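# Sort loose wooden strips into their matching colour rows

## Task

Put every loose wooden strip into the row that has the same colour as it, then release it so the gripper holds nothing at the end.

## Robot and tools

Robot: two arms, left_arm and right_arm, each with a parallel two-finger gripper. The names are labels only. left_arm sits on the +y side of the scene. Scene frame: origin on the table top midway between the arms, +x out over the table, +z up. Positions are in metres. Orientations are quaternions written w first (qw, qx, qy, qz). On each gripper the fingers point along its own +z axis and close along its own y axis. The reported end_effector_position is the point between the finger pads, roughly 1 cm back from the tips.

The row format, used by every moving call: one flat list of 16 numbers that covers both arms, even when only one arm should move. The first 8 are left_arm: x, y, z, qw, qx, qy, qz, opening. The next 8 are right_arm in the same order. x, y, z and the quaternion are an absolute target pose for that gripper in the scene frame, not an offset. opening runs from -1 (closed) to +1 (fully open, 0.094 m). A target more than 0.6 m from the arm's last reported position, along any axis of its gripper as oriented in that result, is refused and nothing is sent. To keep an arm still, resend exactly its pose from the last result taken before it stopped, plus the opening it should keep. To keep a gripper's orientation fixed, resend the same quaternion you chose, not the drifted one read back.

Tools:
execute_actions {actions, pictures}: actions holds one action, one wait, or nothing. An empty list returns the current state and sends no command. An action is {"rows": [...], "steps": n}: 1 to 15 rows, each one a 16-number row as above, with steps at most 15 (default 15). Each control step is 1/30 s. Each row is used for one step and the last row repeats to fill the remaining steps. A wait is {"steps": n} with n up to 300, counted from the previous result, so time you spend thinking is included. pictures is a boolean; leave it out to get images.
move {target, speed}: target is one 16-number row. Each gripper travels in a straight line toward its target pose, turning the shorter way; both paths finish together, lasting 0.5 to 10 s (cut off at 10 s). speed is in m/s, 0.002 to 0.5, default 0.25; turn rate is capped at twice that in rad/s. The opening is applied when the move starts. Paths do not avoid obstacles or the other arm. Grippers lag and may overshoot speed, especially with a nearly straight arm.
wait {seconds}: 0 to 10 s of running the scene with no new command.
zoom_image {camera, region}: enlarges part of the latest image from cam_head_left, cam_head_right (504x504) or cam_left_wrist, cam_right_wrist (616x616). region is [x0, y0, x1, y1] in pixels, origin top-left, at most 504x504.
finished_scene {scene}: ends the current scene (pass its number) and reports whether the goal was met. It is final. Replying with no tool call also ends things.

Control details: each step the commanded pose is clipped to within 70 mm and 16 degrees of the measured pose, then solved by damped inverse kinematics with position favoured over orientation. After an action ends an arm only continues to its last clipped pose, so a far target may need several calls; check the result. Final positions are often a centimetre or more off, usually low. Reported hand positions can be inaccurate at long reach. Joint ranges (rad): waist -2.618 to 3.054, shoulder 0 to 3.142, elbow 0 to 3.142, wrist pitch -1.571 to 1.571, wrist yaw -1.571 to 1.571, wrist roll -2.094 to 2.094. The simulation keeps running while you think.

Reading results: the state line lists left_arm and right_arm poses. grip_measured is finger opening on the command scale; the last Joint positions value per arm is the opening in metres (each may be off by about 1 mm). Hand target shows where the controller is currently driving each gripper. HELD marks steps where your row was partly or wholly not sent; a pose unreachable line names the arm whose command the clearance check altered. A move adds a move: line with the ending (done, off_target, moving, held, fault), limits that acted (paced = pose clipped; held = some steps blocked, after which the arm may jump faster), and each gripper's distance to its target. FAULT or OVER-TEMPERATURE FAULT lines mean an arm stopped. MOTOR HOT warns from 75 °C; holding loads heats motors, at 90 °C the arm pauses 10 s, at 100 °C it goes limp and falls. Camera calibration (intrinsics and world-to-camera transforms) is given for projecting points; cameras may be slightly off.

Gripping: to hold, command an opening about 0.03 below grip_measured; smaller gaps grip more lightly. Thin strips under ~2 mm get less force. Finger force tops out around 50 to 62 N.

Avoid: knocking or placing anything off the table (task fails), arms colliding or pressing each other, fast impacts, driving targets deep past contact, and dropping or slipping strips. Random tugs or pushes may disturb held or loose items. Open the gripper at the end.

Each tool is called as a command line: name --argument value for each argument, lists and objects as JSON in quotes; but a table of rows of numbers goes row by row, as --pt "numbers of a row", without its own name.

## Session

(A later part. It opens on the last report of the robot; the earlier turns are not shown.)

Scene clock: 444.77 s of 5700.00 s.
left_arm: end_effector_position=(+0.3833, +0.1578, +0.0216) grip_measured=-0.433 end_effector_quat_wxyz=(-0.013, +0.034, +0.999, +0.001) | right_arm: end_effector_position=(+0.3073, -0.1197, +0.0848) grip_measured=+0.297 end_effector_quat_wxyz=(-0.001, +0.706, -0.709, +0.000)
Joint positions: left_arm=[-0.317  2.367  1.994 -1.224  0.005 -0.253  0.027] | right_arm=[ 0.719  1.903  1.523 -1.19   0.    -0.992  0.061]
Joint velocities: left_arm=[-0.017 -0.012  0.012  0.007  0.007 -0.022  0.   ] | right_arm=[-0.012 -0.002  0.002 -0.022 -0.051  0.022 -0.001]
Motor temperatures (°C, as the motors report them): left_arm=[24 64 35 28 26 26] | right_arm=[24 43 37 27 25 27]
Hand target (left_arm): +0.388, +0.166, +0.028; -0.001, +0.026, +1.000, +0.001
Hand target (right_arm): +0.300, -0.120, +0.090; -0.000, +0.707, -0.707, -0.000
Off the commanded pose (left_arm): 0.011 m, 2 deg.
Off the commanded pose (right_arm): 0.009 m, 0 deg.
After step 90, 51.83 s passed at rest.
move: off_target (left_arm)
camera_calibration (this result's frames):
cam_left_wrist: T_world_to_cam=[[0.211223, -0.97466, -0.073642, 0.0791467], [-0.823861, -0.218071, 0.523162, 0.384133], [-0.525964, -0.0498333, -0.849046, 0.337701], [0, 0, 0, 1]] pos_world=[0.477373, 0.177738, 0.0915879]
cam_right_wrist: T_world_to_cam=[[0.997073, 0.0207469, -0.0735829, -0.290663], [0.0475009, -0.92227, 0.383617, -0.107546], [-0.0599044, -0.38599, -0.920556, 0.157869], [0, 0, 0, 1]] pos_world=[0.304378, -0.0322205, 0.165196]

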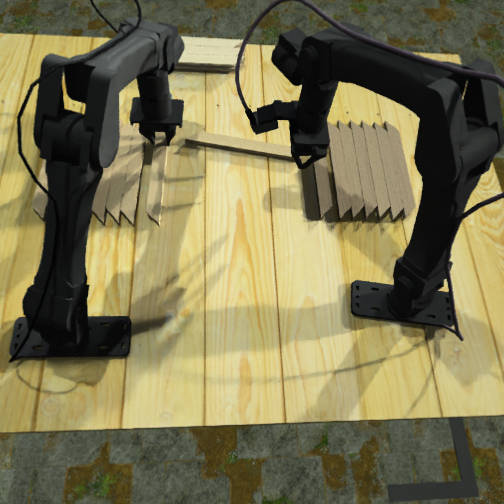

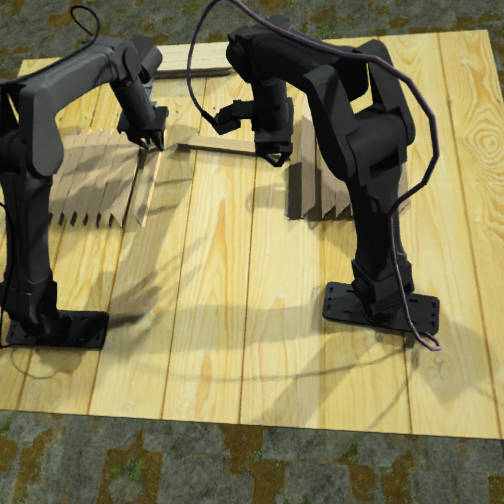

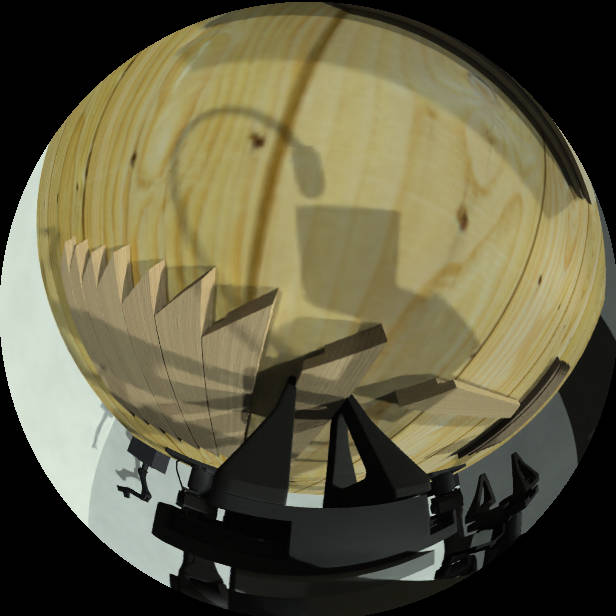

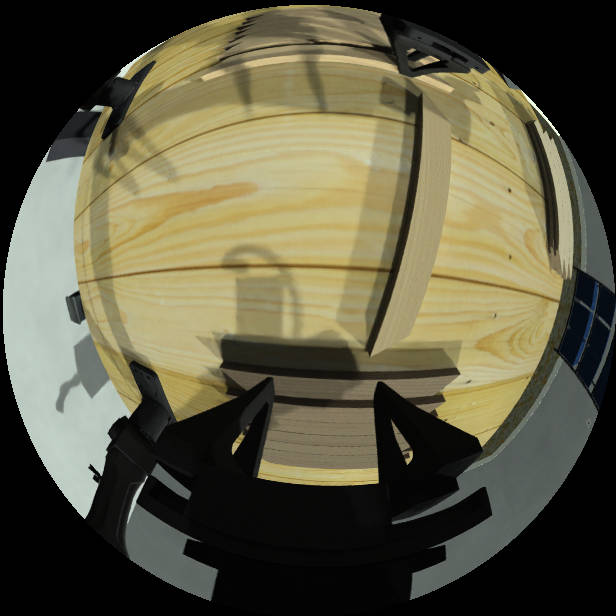

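move --target '[0.388,0.166,0.026,0,0.0262,0.9997,0,-0.2,0.30,-0.12,0.09,0,-0.707,0.707,0,0.3]' --speed 0.03

move --target '[0.385,0.16,0.08,0,0.0262,0.9997,0,-0.2,0.30,-0.12,0.09,0,-0.707,0.707,0,0.3]' --speed 0.08

move --target '[0.398,0.052,0.075,0,0.767,0.6414,0,0.2,0.29,-0.14,0.10,0,-0.707,0.707,0,0.3]' --speed 0.1

Scene clock: 453.50 s of 5700.00 s.
left_arm: end_effector_position=(+0.3828, +0.1580, +0.0203) grip_measured=-0.202 end_effector_quat_wxyz=(-0.014, +0.034, +0.999, +0.001) | right_arm: end_effector_position=(+0.3073, -0.1197, +0.0848) grip_measured=+0.297 end_effector_quat_wxyz=(-0.001, +0.706, -0.709, +0.000)
Joint positions: left_arm=[-0.317  2.367  1.989 -1.221  0.005 -0.253  0.037] | right_arm=[ 0.719  1.903  1.523 -1.19   0.    -0.992  0.061]
Joint velocities: left_arm=[ 0.012  0.007  0.002  0.022 -0.007 -0.022  0.   ] | right_arm=[ 0.002 -0.007  0.002 -0.066 -0.007  0.022 -0.   ]
Motor temperatures (°C, as the motors report them): left_arm=[24 64 34 28 26 26] | right_arm=[24 45 36 27 25 27]
Hand target (left_arm): +0.388, +0.166, +0.026; -0.000, +0.026, +1.000, +0.001
Hand target (right_arm): +0.300, -0.120, +0.090; +0.000, +0.707, -0.707, -0.000
Off the commanded pose (left_arm): 0.011 m, 2 deg.
Off the commanded pose (right_arm): 0.009 m, 0 deg.
After step 90, 5.00 s passed at rest.
move: off_target (left_arm)
camera_calibration (this result's frames):
cam_left_wrist: T_world_to_cam=[[0.211116, -0.974624, -0.0744169, 0.0793855], [-0.823102, -0.218323, 0.524249, 0.384113], [-0.527193, -0.0494248, -0.848307, 0.336784], [0, 0, 0, 1]] pos_world=[0.476955, 0.177877, 0.0902322]
cam_right_wrist: T_world_to_cam=[[0.997081, 0.0203665, -0.073583, -0.290711], [0.0471491, -0.922288, 0.383617, -0.10744], [-0.0600518, -0.385966, -0.920556, 0.157917], [0, 0, 0, 1]] pos_world=[0.304411, -0.0322195, 0.165196]

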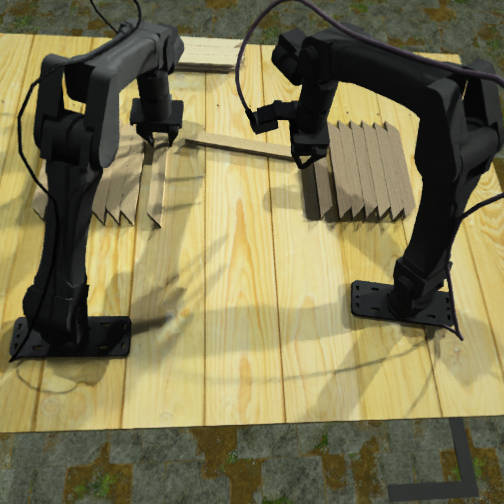

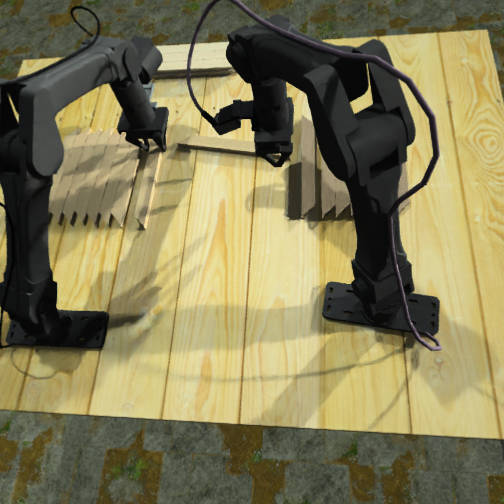

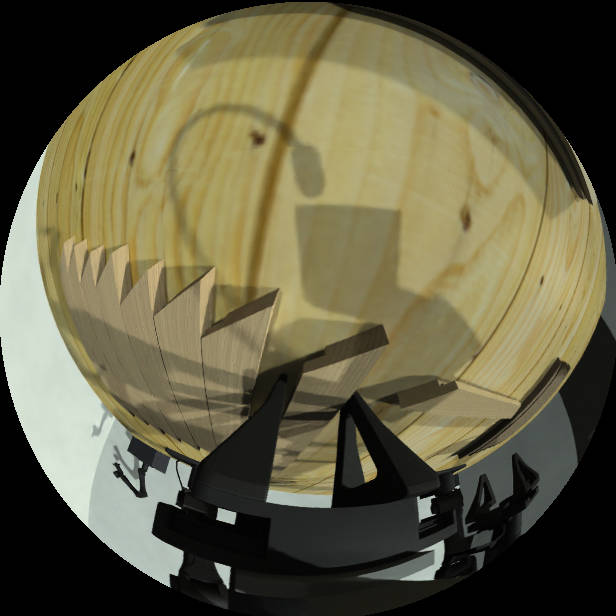

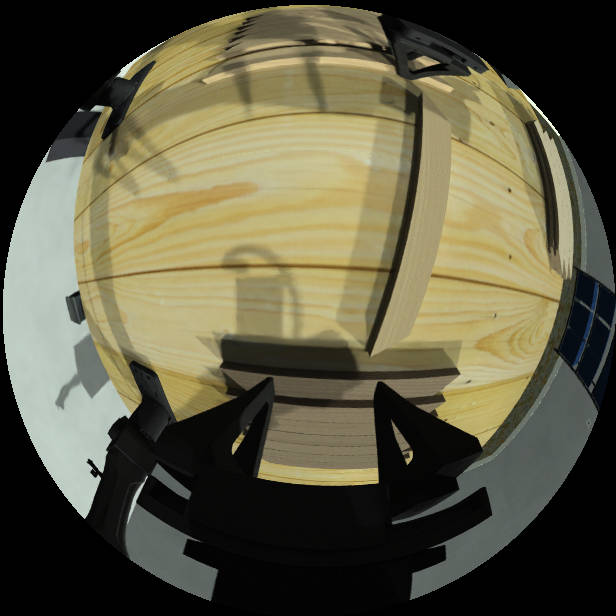

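Scene clock: 454.80 s of 5700.00 s.
left_arm: end_effector_position=(+0.3794, +0.1591, +0.0628) grip_measured=-0.202 end_effector_quat_wxyz=(-0.018, +0.030, +0.999, +0.003) | right_arm: end_effector_position=(+0.3073, -0.1197, +0.0848) grip_measured=+0.297 end_effector_quat_wxyz=(-0.001, +0.706, -0.709, +0.000)
Joint positions: left_arm=[-0.317  2.346  2.121 -1.381  0.005 -0.261  0.037] | right_arm=[ 0.719  1.903  1.523 -1.19   0.    -0.992  0.061]
Joint velocities: left_arm=[-0.002  0.002  0.007  0.007 -0.11  -0.007  0.001] | right_arm=[-0.007  0.002 -0.012 -0.051 -0.007 -0.007 -0.001]
Motor temperatures (°C, as the motors report them): left_arm=[24 64 35 28 26 26] | right_arm=[24 45 36 27 25 27]
Hand target (left_arm): +0.384, +0.160, +0.080; +0.000, +0.026, +1.000, +0.000
Hand target (right_arm): +0.300, -0.120, +0.090; +0.000, +0.707, -0.707, -0.000
Off the commanded pose (left_arm): 0.018 m, 2 deg.
Off the commanded pose (right_arm): 0.009 m, 0 deg.
move: off_target (left_arm)
camera_calibration (this result's frames):
cam_left_wrist: T_world_to_cam=[[0.217991, -0.972785, -0.0785404, 0.0816928], [-0.817613, -0.225974, 0.52957, 0.358157], [-0.532906, -0.0512254, -0.844623, 0.373289], [0, 0, 0, 1]] pos_world=[0.473954, 0.179526, 0.132036]
cam_right_wrist: T_world_to_cam=[[0.997081, 0.0203665, -0.073583, -0.290711], [0.0471491, -0.922288, 0.383617, -0.10744], [-0.0600518, -0.385966, -0.920556, 0.157917], [0, 0, 0, 1]] pos_world=[0.304411, -0.0322195, 0.165196]

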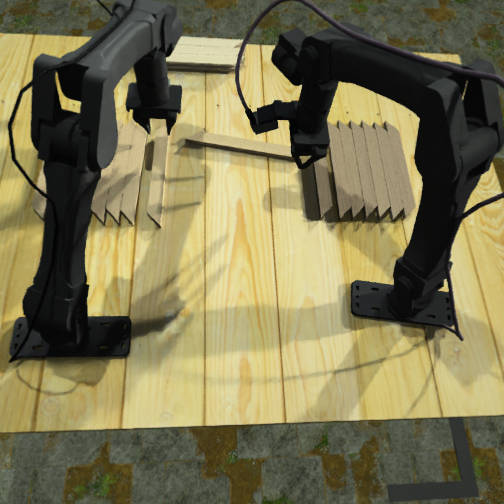

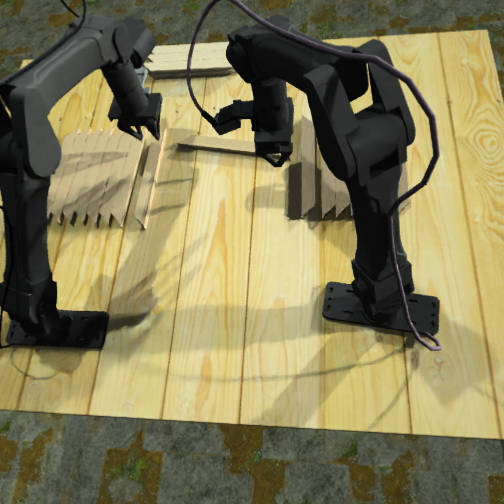

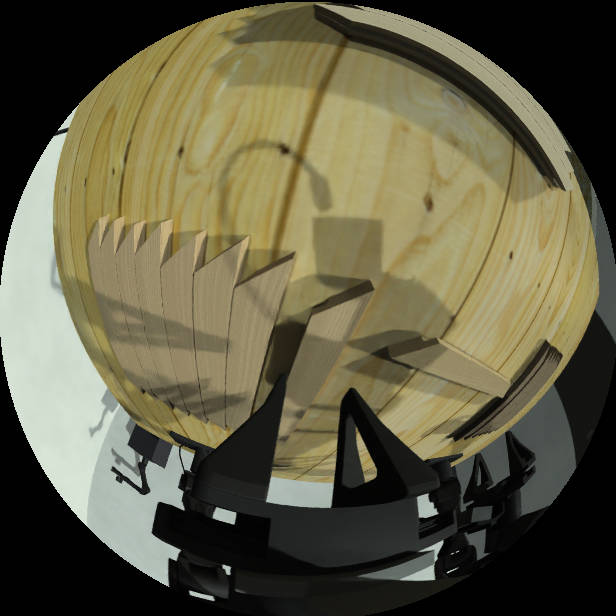

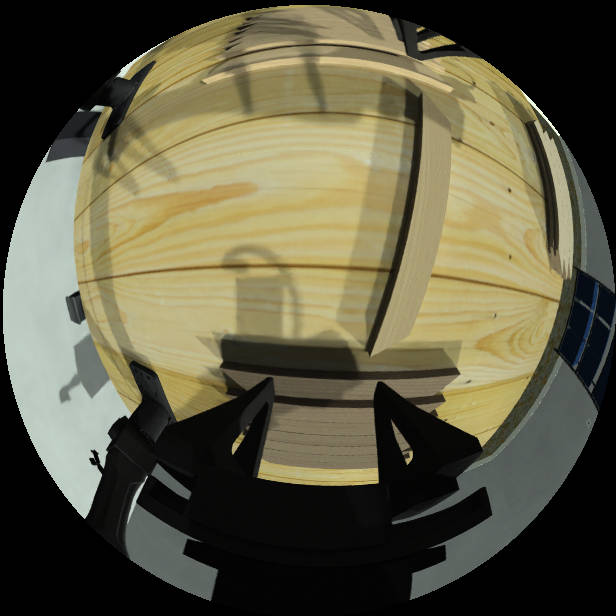

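Scene clock: 463.63 s of 5700.00 s.
left_arm: end_effector_position=(+0.3960, +0.0575, +0.0695) grip_measured=+0.198 end_effector_quat_wxyz=(+0.022, +0.760, +0.649, +0.006) | right_arm: end_effector_position=(+0.2939, -0.1326, +0.0948) grip_measured=+0.297 end_effector_quat_wxyz=(-0.001, +0.710, -0.705, +0.000)
Joint positions: left_arm=[-0.499  2.633  2.677 -1.568  0.005  1.225  0.056] | right_arm=[ 0.709  1.828  1.466 -1.207  0.    -1.014  0.061]
Joint velocities: left_arm=[ 0.002 -0.007  0.007  0.037  0.007 -0.007  0.   ] | right_arm=[ 0.007 -0.002  0.017  0.022  0.066  0.007 -0.   ]
Motor temperatures (°C, as the motors report them): left_arm=[24 63 36 28 26 26] | right_arm=[24 45 36 27 25 27]
Hand target (left_arm): +0.395, +0.052, +0.075; +0.027, +0.766, +0.642, +0.009
Hand target (right_arm): +0.290, -0.140, +0.100; +0.000, +0.707, -0.707, +0.000
Off the commanded pose (left_arm): 0.008 m, 3 deg.
Off the commanded pose (right_arm): 0.010 m, 0 deg.
joint sent to its limit (left arm) — the command would take joint 4 (wrist pitch) past its lower limit, so that joint was sent only as far as its limit.
move: off_target (left_arm)
camera_calibration (this result's frames):
cam_left_wrist: T_world_to_cam=[[-0.986958, -0.127184, -0.0986822, 0.409712], [-0.158973, 0.866498, 0.473189, 0.0254571], [0.025326, 0.482706, -0.875416, 0.132972], [0, 0, 0, 1]] pos_world=[0.405047, -0.0341365, 0.144791]
cam_right_wrist: T_world_to_cam=[[0.996807, 0.0317885, -0.0732494, -0.274838], [0.0575744, -0.921755, 0.383476, -0.125569], [-0.0553278, -0.386469, -0.920642, 0.159902], [0, 0, 0, 1]] pos_world=[0.290037, -0.0452097, 0.175233]

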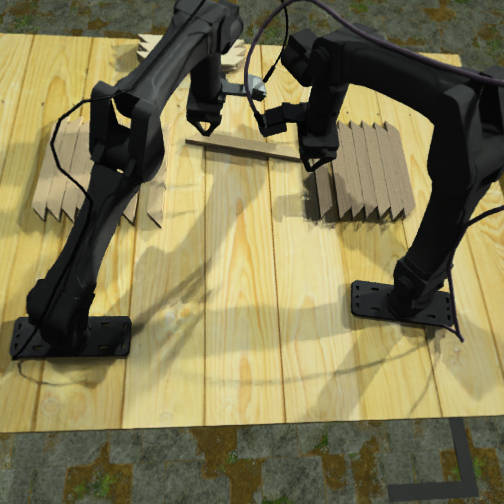

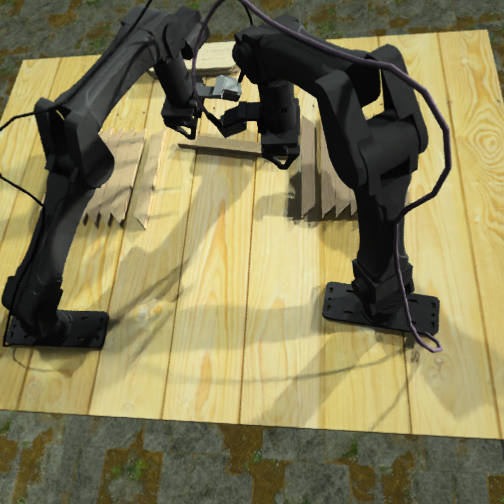

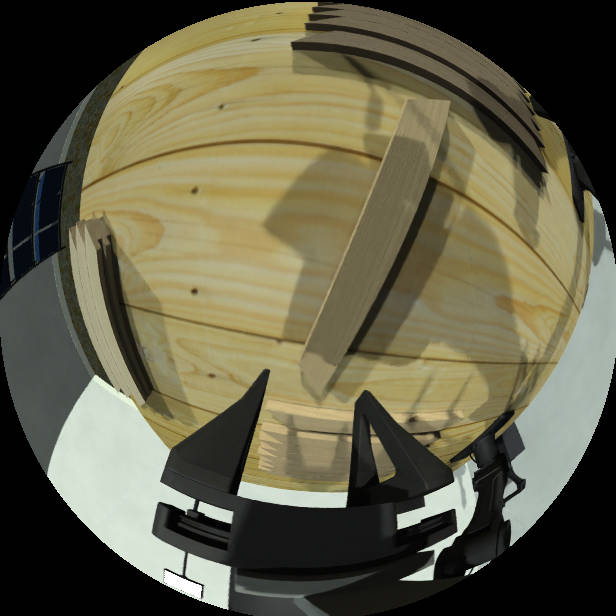

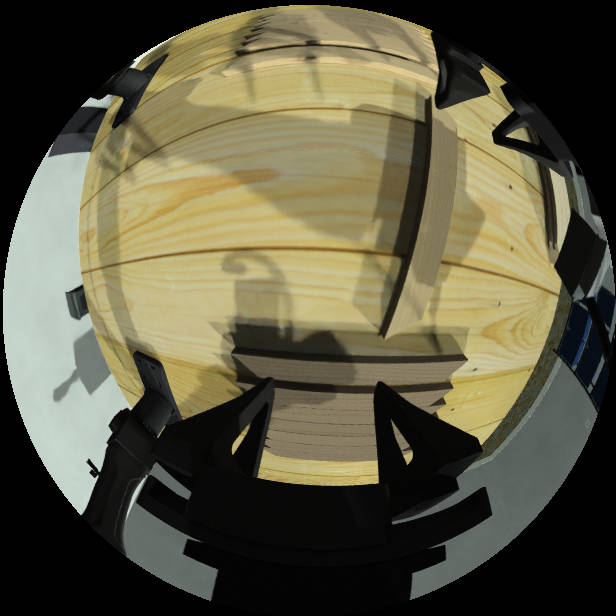

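zoom_image --camera "cam_left_wrist" --region '[250,300,410,460]'

Region (250, 300, 410, 460) of cam_left_wrist's 616x616 image, scaled by 3.150, with more detail than that image has.

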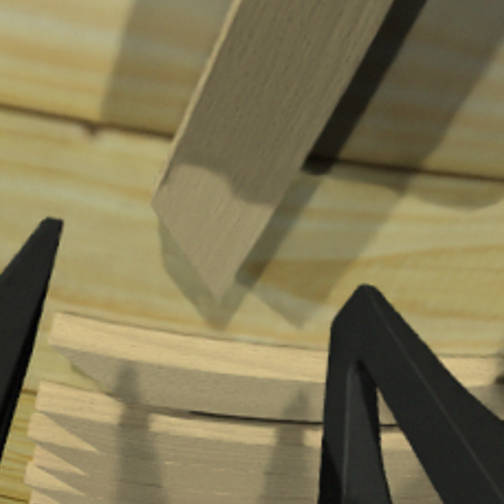

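move --target '[0.392,0.052,0.045,0,0.767,0.6414,0,0.2,0.26,-0.19,0.12,0,-0.707,0.707,0,0.3]' --speed 0.06

Scene clock: 505.80 s of 5700.00 s.
left_arm: end_effector_position=(+0.3924, +0.0595, +0.0388) grip_measured=+0.198 end_effector_quat_wxyz=(-0.007, +0.761, +0.648, -0.006) | right_arm: end_effector_position=(+0.2663, -0.1846, +0.1173) grip_measured=+0.297 end_effector_quat_wxyz=(-0.003, +0.708, -0.707, +0.001)
Joint positions: left_arm=[-0.499  2.697  2.677 -1.568  0.005  1.228  0.056] | right_arm=[ 0.607  1.627  1.322 -1.259  0.001 -1.109  0.061]
Joint velocities: left_arm=[ 0.017  0.012 -0.007 -0.007  0.007 -0.037  0.   ] | right_arm=[-0.007  0.012  0.002 -0.051  0.007 -0.037 -0.   ]
Motor temperatures (°C, as the motors report them): left_arm=[24 64 37 27 26 26] | right_arm=[24 46 35 27 25 27]
Hand target (left_arm): +0.392, +0.052, +0.045; +0.001, +0.767, +0.641, -0.000
Hand target (right_arm): +0.261, -0.191, +0.120; +0.000, +0.707, -0.707, +0.001
Off the commanded pose (left_arm): 0.010 m, 1 deg.
Off the commanded pose (right_arm): 0.009 m, 0 deg.
After step 90, 37.63 s passed at rest.
move: done
camera_calibration (this result's frames):
cam_left_wrist: T_world_to_cam=[[-0.991365, -0.122297, -0.0473142, 0.402816], [-0.129309, 0.851808, 0.507645, 0.0255928], [-0.0217809, 0.509379, -0.860266, 0.121529], [0, 0, 0, 1]] pos_world=[0.405295, -0.0344412, 0.110614]
cam_right_wrist: T_world_to_cam=[[0.997302, 0.0262032, -0.0685719, -0.245767], [0.0505186, -0.922723, 0.382138, -0.178621], [-0.0532596, -0.384572, -0.921557, 0.158971], [0, 0, 0, 1]] pos_world=[0.262595, -0.0972421, 0.197906]

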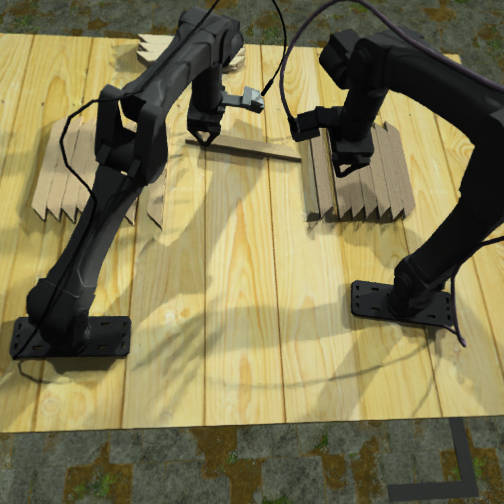

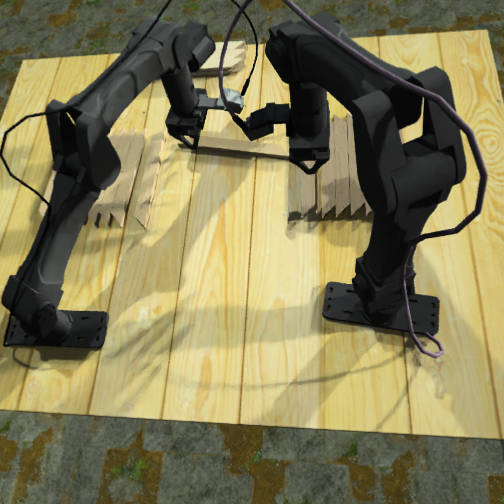

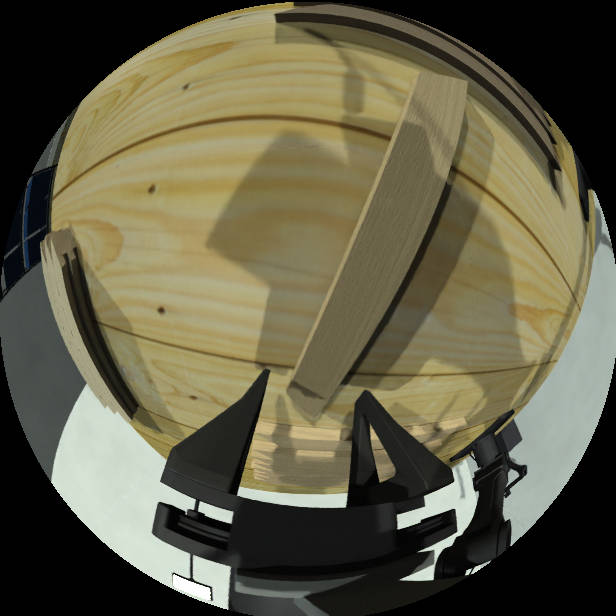

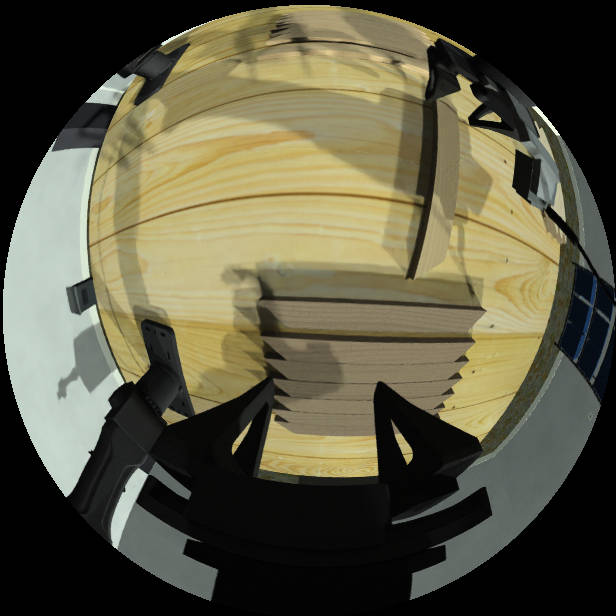

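move --target '[0.392,0.050,0.027,0,0.767,0.6414,0,0.2,0.26,-0.19,0.12,0,-0.707,0.707,0,0.3]' --speed 0.03

Scene clock: 519.40 s of 5700.00 s.
left_arm: end_effector_position=(+0.3909, +0.0585, +0.0226) grip_measured=+0.198 end_effector_quat_wxyz=(-0.015, +0.763, +0.647, -0.006) | right_arm: end_effector_position=(+0.2663, -0.1846, +0.1173) grip_measured=+0.297 end_effector_quat_wxyz=(-0.003, +0.708, -0.706, +0.001)
Joint positions: left_arm=[-0.504  2.69   2.598 -1.51   0.     1.228  0.056] | right_arm=[ 0.607  1.627  1.322 -1.259  0.001 -1.111  0.061]
Joint velocities: left_arm=[ 0.012 -0.002 -0.042 -0.007 -0.081 -0.066  0.001] | right_arm=[-0.017  0.007  0.007  0.037  0.051  0.037 -0.001]
Motor temperatures (°C, as the motors report them): left_arm=[24 65 37 27 26 26] | right_arm=[24 45 34 27 25 27]
Hand target (left_arm): +0.392, +0.050, +0.027; -0.001, +0.767, +0.642, -0.000
Hand target (right_arm): +0.260, -0.190, +0.120; +0.000, +0.707, -0.707, +0.000
Off the commanded pose (left_arm): 0.010 m, 2 deg.
Off the commanded pose (right_arm): 0.009 m, 0 deg.
After step 90, 9.83 s passed at rest.
move: done
camera_calibration (this result's frames):
cam_left_wrist: T_world_to_cam=[[-0.992343, -0.11716, -0.0390963, 0.400308], [-0.120387, 0.846755, 0.518183, 0.0309942], [-0.0276054, 0.518922, -0.854376, 0.109676], [0, 0, 0, 1]] pos_world=[0.404002, -0.0362576, 0.0932943]
cam_right_wrist: T_world_to_cam=[[0.99725, 0.0281045, -0.0685681, -0.245403], [0.0522768, -0.922621, 0.38215, -0.179072], [-0.0525222, -0.384684, -0.921553, 0.158754], [0, 0, 0, 1]] pos_world=[0.262428, -0.0972485, 0.197905]

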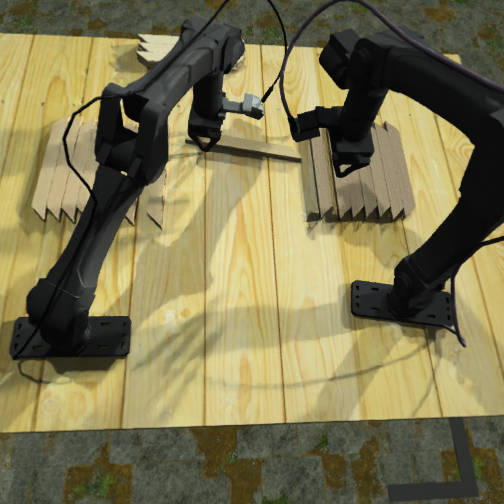

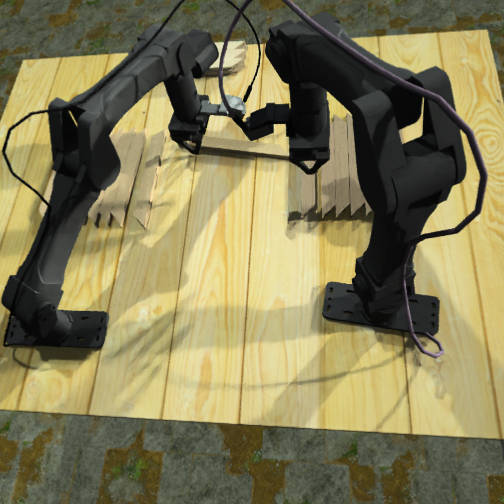

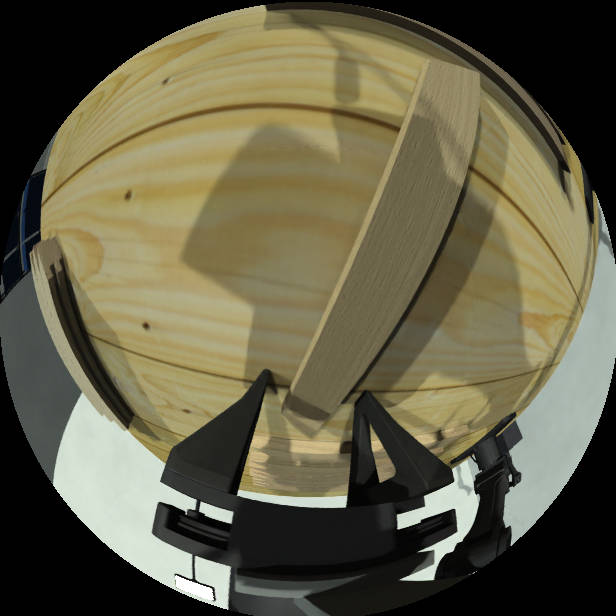

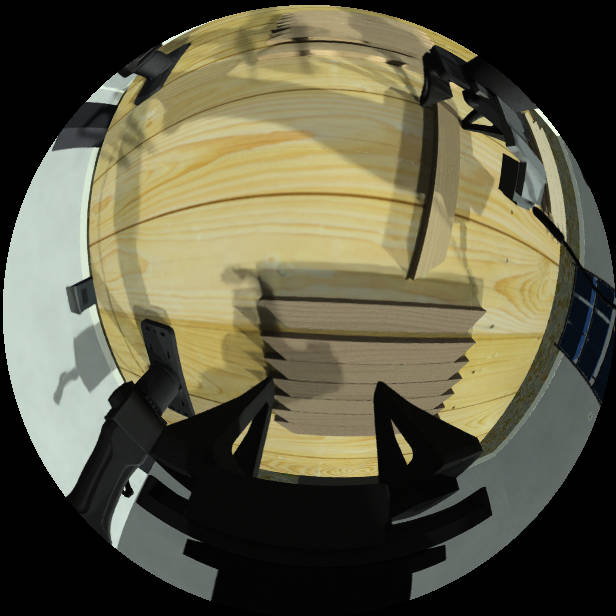

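move --target '[0.390,0.038,0.023,0,0.767,0.6414,0,0.2,0.26,-0.19,0.12,0,-0.707,0.707,0,0.3]' --speed 0.02

move --target '[0.390,0.038,0.023,0,0.767,0.6414,0,-0.46,0.26,-0.19,0.12,0,-0.707,0.707,0,0.3]' --speed 0.02

Scene clock: 535.73 s of 5700.00 s.
left_arm: end_effector_position=(+0.3878, +0.0501, +0.0227) grip_measured=+0.198 end_effector_quat_wxyz=(-0.014, +0.763, +0.646, +0.000) | right_arm: end_effector_position=(+0.2663, -0.1846, +0.1173) grip_measured=+0.297 end_effector_quat_wxyz=(-0.003, +0.708, -0.706, +0.001)
Joint positions: left_arm=[-0.525  2.689  2.597 -1.503 -0.009  1.207  0.056] | right_arm=[ 0.607  1.627  1.322 -1.259  0.001 -1.111  0.061]
Joint velocities: left_arm=[-0.002  0.012 -0.012 -0.007 -0.007  0.022 -0.001] | right_arm=[ 0.007 -0.017 -0.002 -0.081  0.007 -0.066 -0.002]
Motor temperatures (°C, as the motors report them): left_arm=[24 69 35 27 26 26] | right_arm=[24 44 34 27 25 27]
Hand target (left_arm): +0.389, +0.038, +0.023; +0.001, +0.767, +0.642, +0.000
Hand target (right_arm): +0.260, -0.190, +0.120; +0.000, +0.707, -0.707, +0.000
Off the commanded pose (left_arm): 0.012 m, 2 deg.
Off the commanded pose (right_arm): 0.009 m, 0 deg.
After step 90, 12.00 s passed at rest.
move: off_target (left_arm)
camera_calibration (this result's frames):
cam_left_wrist: T_world_to_cam=[[-0.991957, -0.116249, -0.0500776, 0.396341], [-0.125233, 0.843861, 0.521743, 0.0396259], [-0.0183934, 0.523818, -0.851632, 0.110094], [0, 0, 0, 1]] pos_world=[0.40014, -0.0450338, 0.0929326]
cam_right_wrist: T_world_to_cam=[[0.997227, 0.0280928, -0.0689133, -0.245273], [0.0524073, -0.922555, 0.382289, -0.179145], [-0.0528367, -0.38484, -0.92147, 0.158777], [0, 0, 0, 1]] pos_world=[0.262371, -0.0972771, 0.197891]

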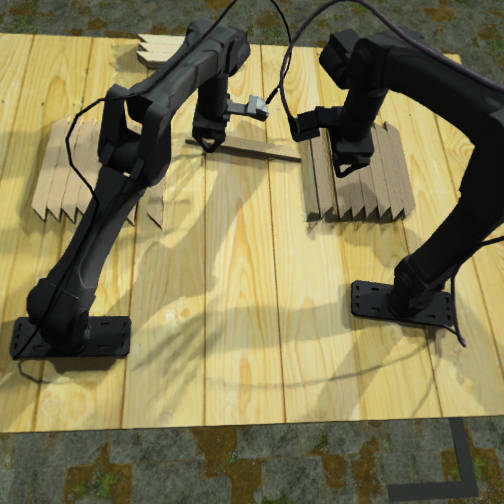

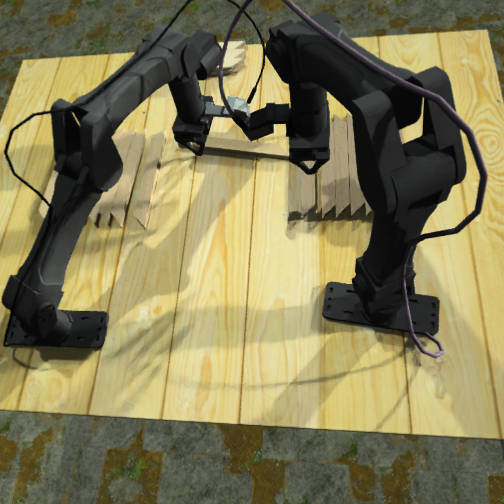

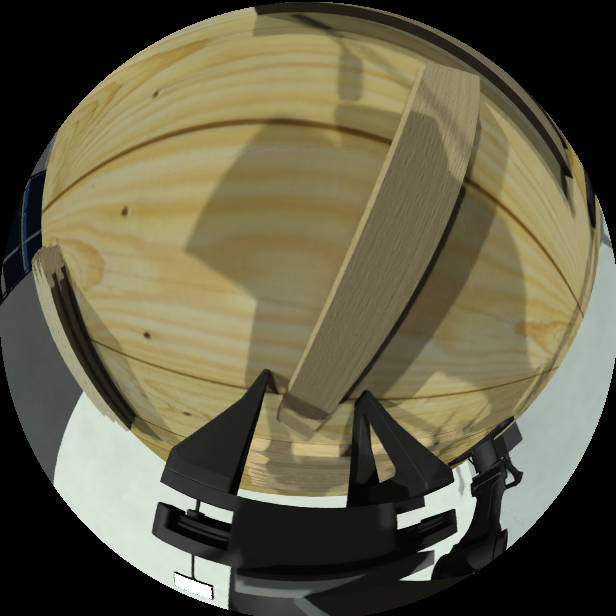

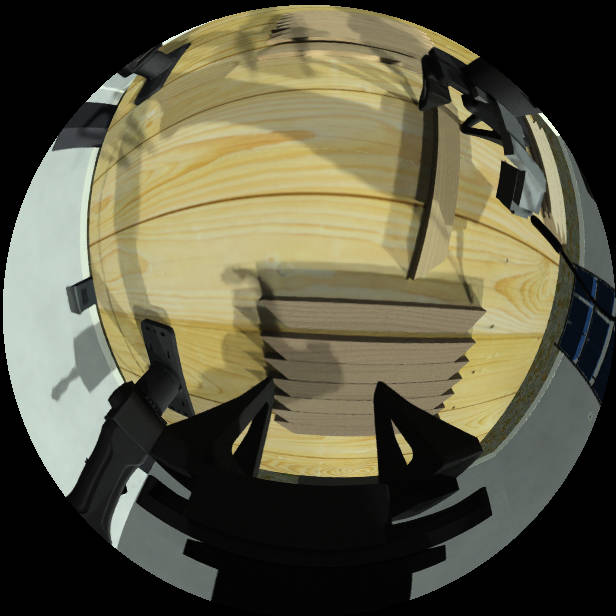

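Scene clock: 536.70 s of 5700.00 s.
left_arm: end_effector_position=(+0.3877, +0.0501, +0.0221) grip_measured=-0.436 end_effector_quat_wxyz=(-0.014, +0.763, +0.646, -0.000) | right_arm: end_effector_position=(+0.2663, -0.1846, +0.1173) grip_measured=+0.297 end_effector_quat_wxyz=(-0.003, +0.708, -0.706, +0.001)
Joint positions: left_arm=[-0.525  2.691  2.597 -1.503 -0.009  1.207  0.026] | right_arm=[ 0.607  1.627  1.322 -1.259  0.001 -1.111  0.061]
Joint velocities: left_arm=[ 0.007  0.002  0.007  0.007 -0.037 -0.007 -0.001] | right_arm=[ 0.002 -0.002 -0.002 -0.051  0.037  0.022 -0.003]
Motor temperatures (°C, as the motors report them): left_arm=[24 68 35 27 26 26] | right_arm=[24 44 34 27 25 27]
Hand target (left_arm): +0.389, +0.038, +0.023; +0.000, +0.767, +0.642, -0.000
Hand target (right_arm): +0.260, -0.190, +0.120; +0.000, +0.707, -0.707, +0.000
Off the commanded pose (left_arm): 0.012 m, 2 deg.
Off the commanded pose (right_arm): 0.009 m, 0 deg.
move: off_target (left_arm)
camera_calibration (this result's frames):
cam_left_wrist: T_world_to_cam=[[-0.992014, -0.116246, -0.0489354, 0.396181], [-0.124625, 0.84373, 0.522099, 0.0396625], [-0.0194038, 0.524029, -0.85148, 0.110002], [0, 0, 0, 1]] pos_world=[0.400095, -0.0450541, 0.092344]
cam_right_wrist: T_world_to_cam=[[0.997227, 0.0280928, -0.0689133, -0.245273], [0.0524073, -0.922555, 0.382289, -0.179145], [-0.0528367, -0.38484, -0.92147, 0.158777], [0, 0, 0, 1]] pos_world=[0.262371, -0.0972771, 0.197891]

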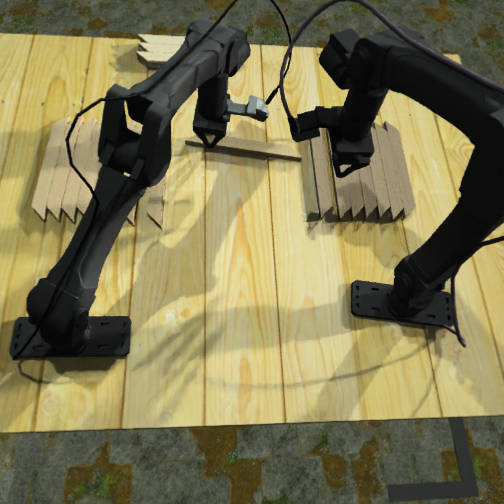

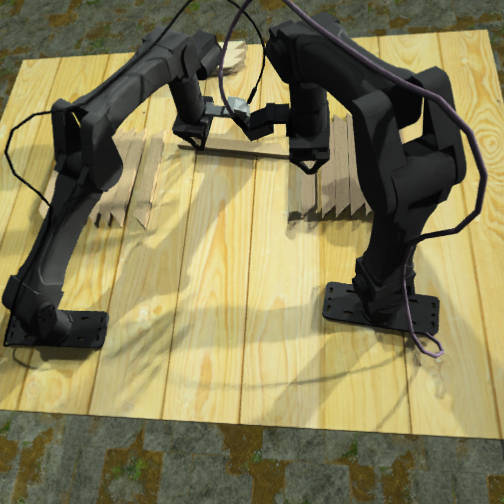

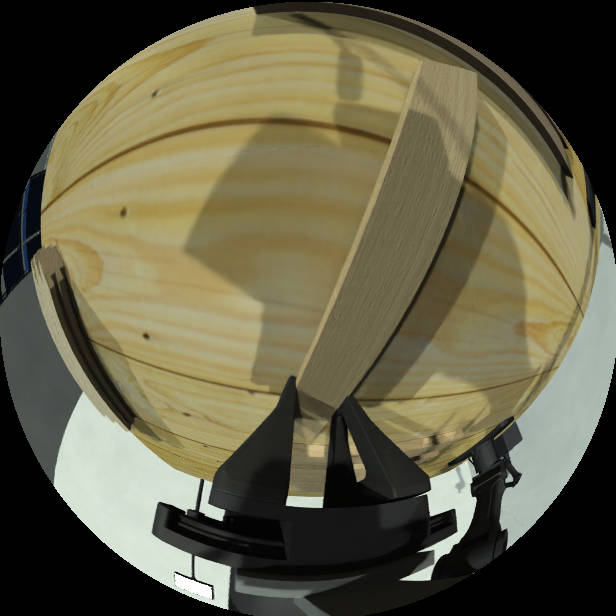

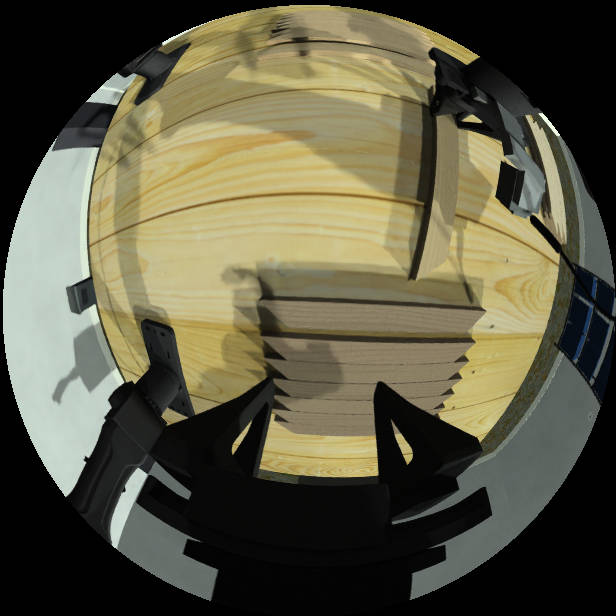

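move --target '[0.385,0.06,0.075,0,0.767,0.6414,0,-0.46,0.24,-0.29,0.13,0,-0.707,0.707,0,0.3]' --speed 0.07

move --target '[0.24,0.112,0.10,0,0.0262,0.9997,0,-0.46,0.24,-0.29,0.13,0,-0.707,0.707,0,0.3]' --speed 0.12

Scene clock: 555.47 s of 5700.00 s.
left_arm: end_effector_position=(+0.3801, +0.0546, +0.0562) grip_measured=-0.436 end_effector_quat_wxyz=(-0.009, +0.771, +0.637, +0.002) | right_arm: end_effector_position=(+0.2494, -0.2884, +0.1282) grip_measured=+0.297 end_effector_quat_wxyz=(-0.001, +0.707, -0.707, +0.005)
Joint positions: left_arm=[-0.525  2.624  2.605 -1.567 -0.009  1.232  0.026] | right_arm=[ 0.251  1.448  1.192 -1.306  0.007 -1.465  0.061]
Joint velocities: left_arm=[-0.017  0.017 -0.002 -0.051 -0.037 -0.022 -0.001] | right_arm=[ 0.002  0.002 -0.012  0.051 -0.11   0.037 -0.   ]
Motor temperatures (°C, as the motors report them): left_arm=[24 67 37 27 26 26] | right_arm=[24 44 34 27 25 27]
Hand target (left_arm): +0.384, +0.061, +0.075; +0.007, +0.767, +0.642, +0.003
Hand target (right_arm): +0.241, -0.291, +0.130; +0.001, +0.707, -0.707, +0.003
Off the commanded pose (left_arm): 0.020 m, 1 deg.
Off the commanded pose (right_arm): 0.010 m, 1 deg.
joint sent to its limit (left arm) — the command would take joint 4 (wrist pitch) past its lower limit, so that joint was sent only as far as its limit.
After step 90, 13.77 s passed at rest.
move: off_target (left_arm)
camera_calibration (this result's frames):
cam_left_wrist: T_world_to_cam=[[-0.994092, -0.0919529, -0.0576642, 0.390802], [-0.108527, 0.849791, 0.515826, 0.0110943], [0.00157084, 0.519037, -0.85475, 0.129034], [0, 0, 0, 1]] pos_world=[0.389494, -0.0404661, 0.127105]
cam_right_wrist: T_world_to_cam=[[0.997531, 0.0252455, -0.0655303, -0.226128], [0.0488626, -0.919738, 0.389479, -0.277388], [-0.0504382, -0.391719, -0.918701, 0.124987], [0, 0, 0, 1]] pos_world=[0.245427, -0.200456, 0.208044]

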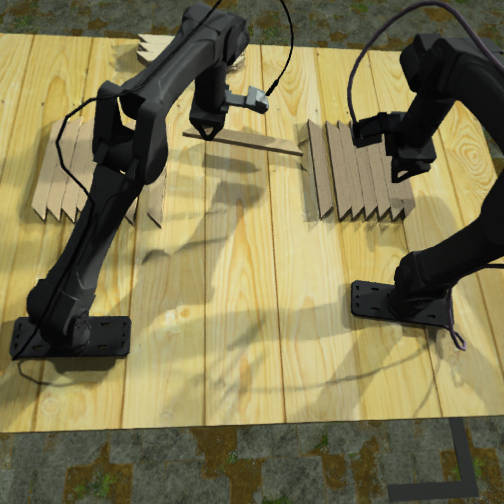

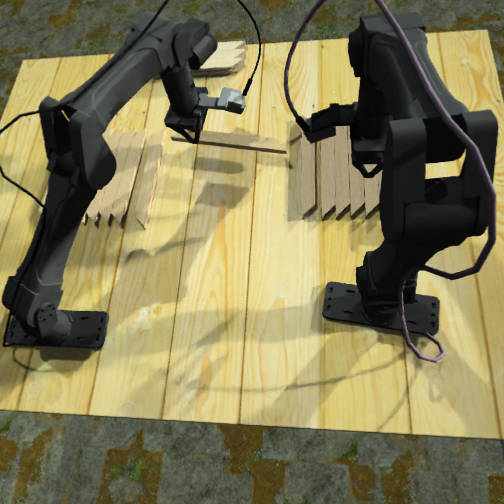

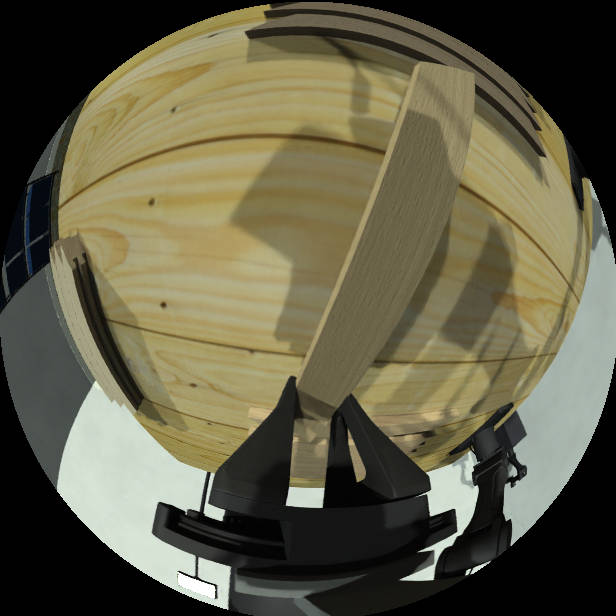

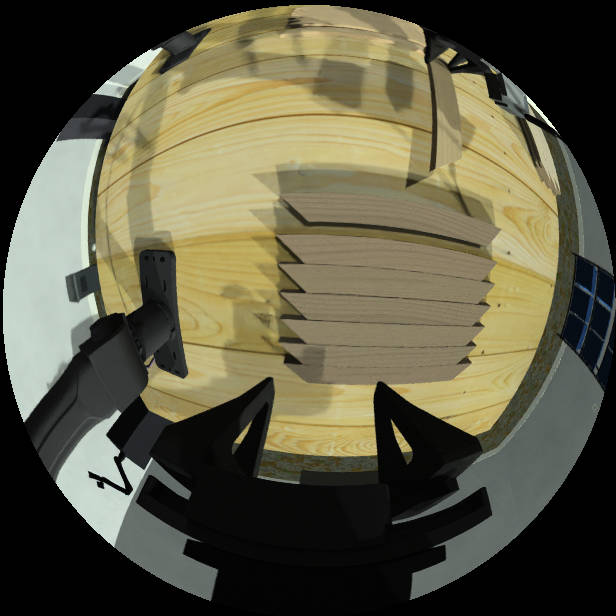

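Scene clock: 563.00 s of 5700.00 s.
left_arm: end_effector_position=(+0.2415, +0.1203, +0.0901) grip_measured=-0.436 end_effector_quat_wxyz=(-0.018, +0.024, +0.999, +0.013) | right_arm: end_effector_position=(+0.2490, -0.2884, +0.1282) grip_measured=+0.297 end_effector_quat_wxyz=(-0.001, +0.708, -0.707, +0.005)
Joint positions: left_arm=[-0.561  1.879  1.512 -1.249 -0.003 -0.518  0.027] | right_arm=[ 0.251  1.448  1.192 -1.307  0.007 -1.466  0.061]
Joint velocities: left_arm=[ 0.012  0.012 -0.017 -0.007  0.007 -0.081  0.001] | right_arm=[-0.007 -0.022 -0.002 -0.022  0.066 -0.022 -0.   ]
Motor temperatures (°C, as the motors report them): left_arm=[24 68 36 27 26 26] | right_arm=[24 43 34 27 25 27]
Hand target (left_arm): +0.242, +0.114, +0.099; -0.000, +0.026, +1.000, -0.000
Hand target (right_arm): +0.240, -0.290, +0.130; +0.000, +0.707, -0.707, +0.000
Off the commanded pose (left_arm): 0.013 m, 3 deg.
Off the commanded pose (right_arm): 0.009 m, 1 deg.
move: off_target (left_arm)
camera_calibration (this result's frames):
cam_left_wrist: T_world_to_cam=[[0.230359, -0.968048, -0.0990882, 0.0744686], [-0.814145, -0.247502, 0.525272, 0.22424], [-0.533013, -0.040329, -0.845145, 0.319632], [0, 0, 0, 1]] pos_world=[0.335778, 0.14048, 0.159727]
cam_right_wrist: T_world_to_cam=[[0.997411, 0.0259953, -0.0670524, -0.225309], [0.0501569, -0.919635, 0.389559, -0.277709], [-0.051537, -0.391913, -0.918557, 0.125149], [0, 0, 0, 1]] pos_world=[0.245105, -0.200486, 0.208033]

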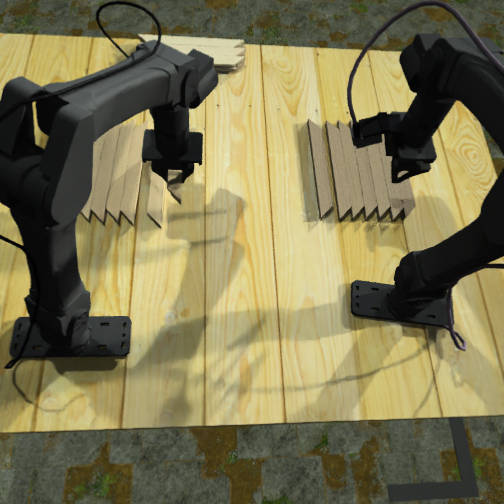

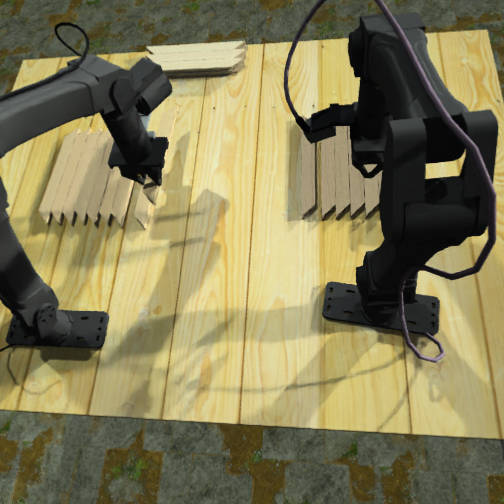

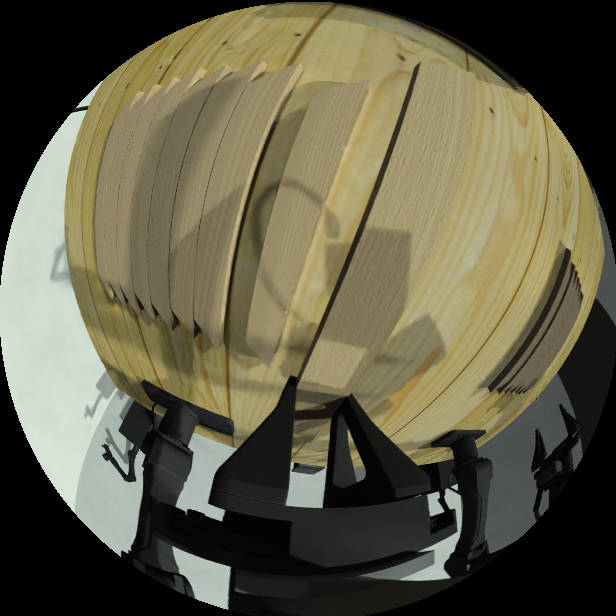

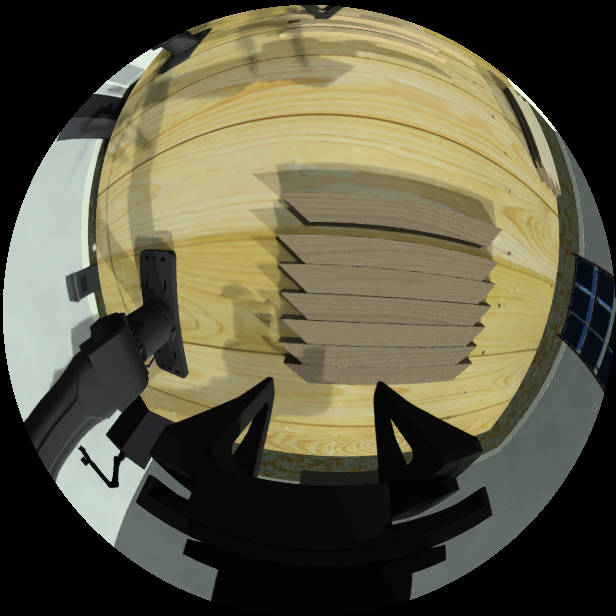

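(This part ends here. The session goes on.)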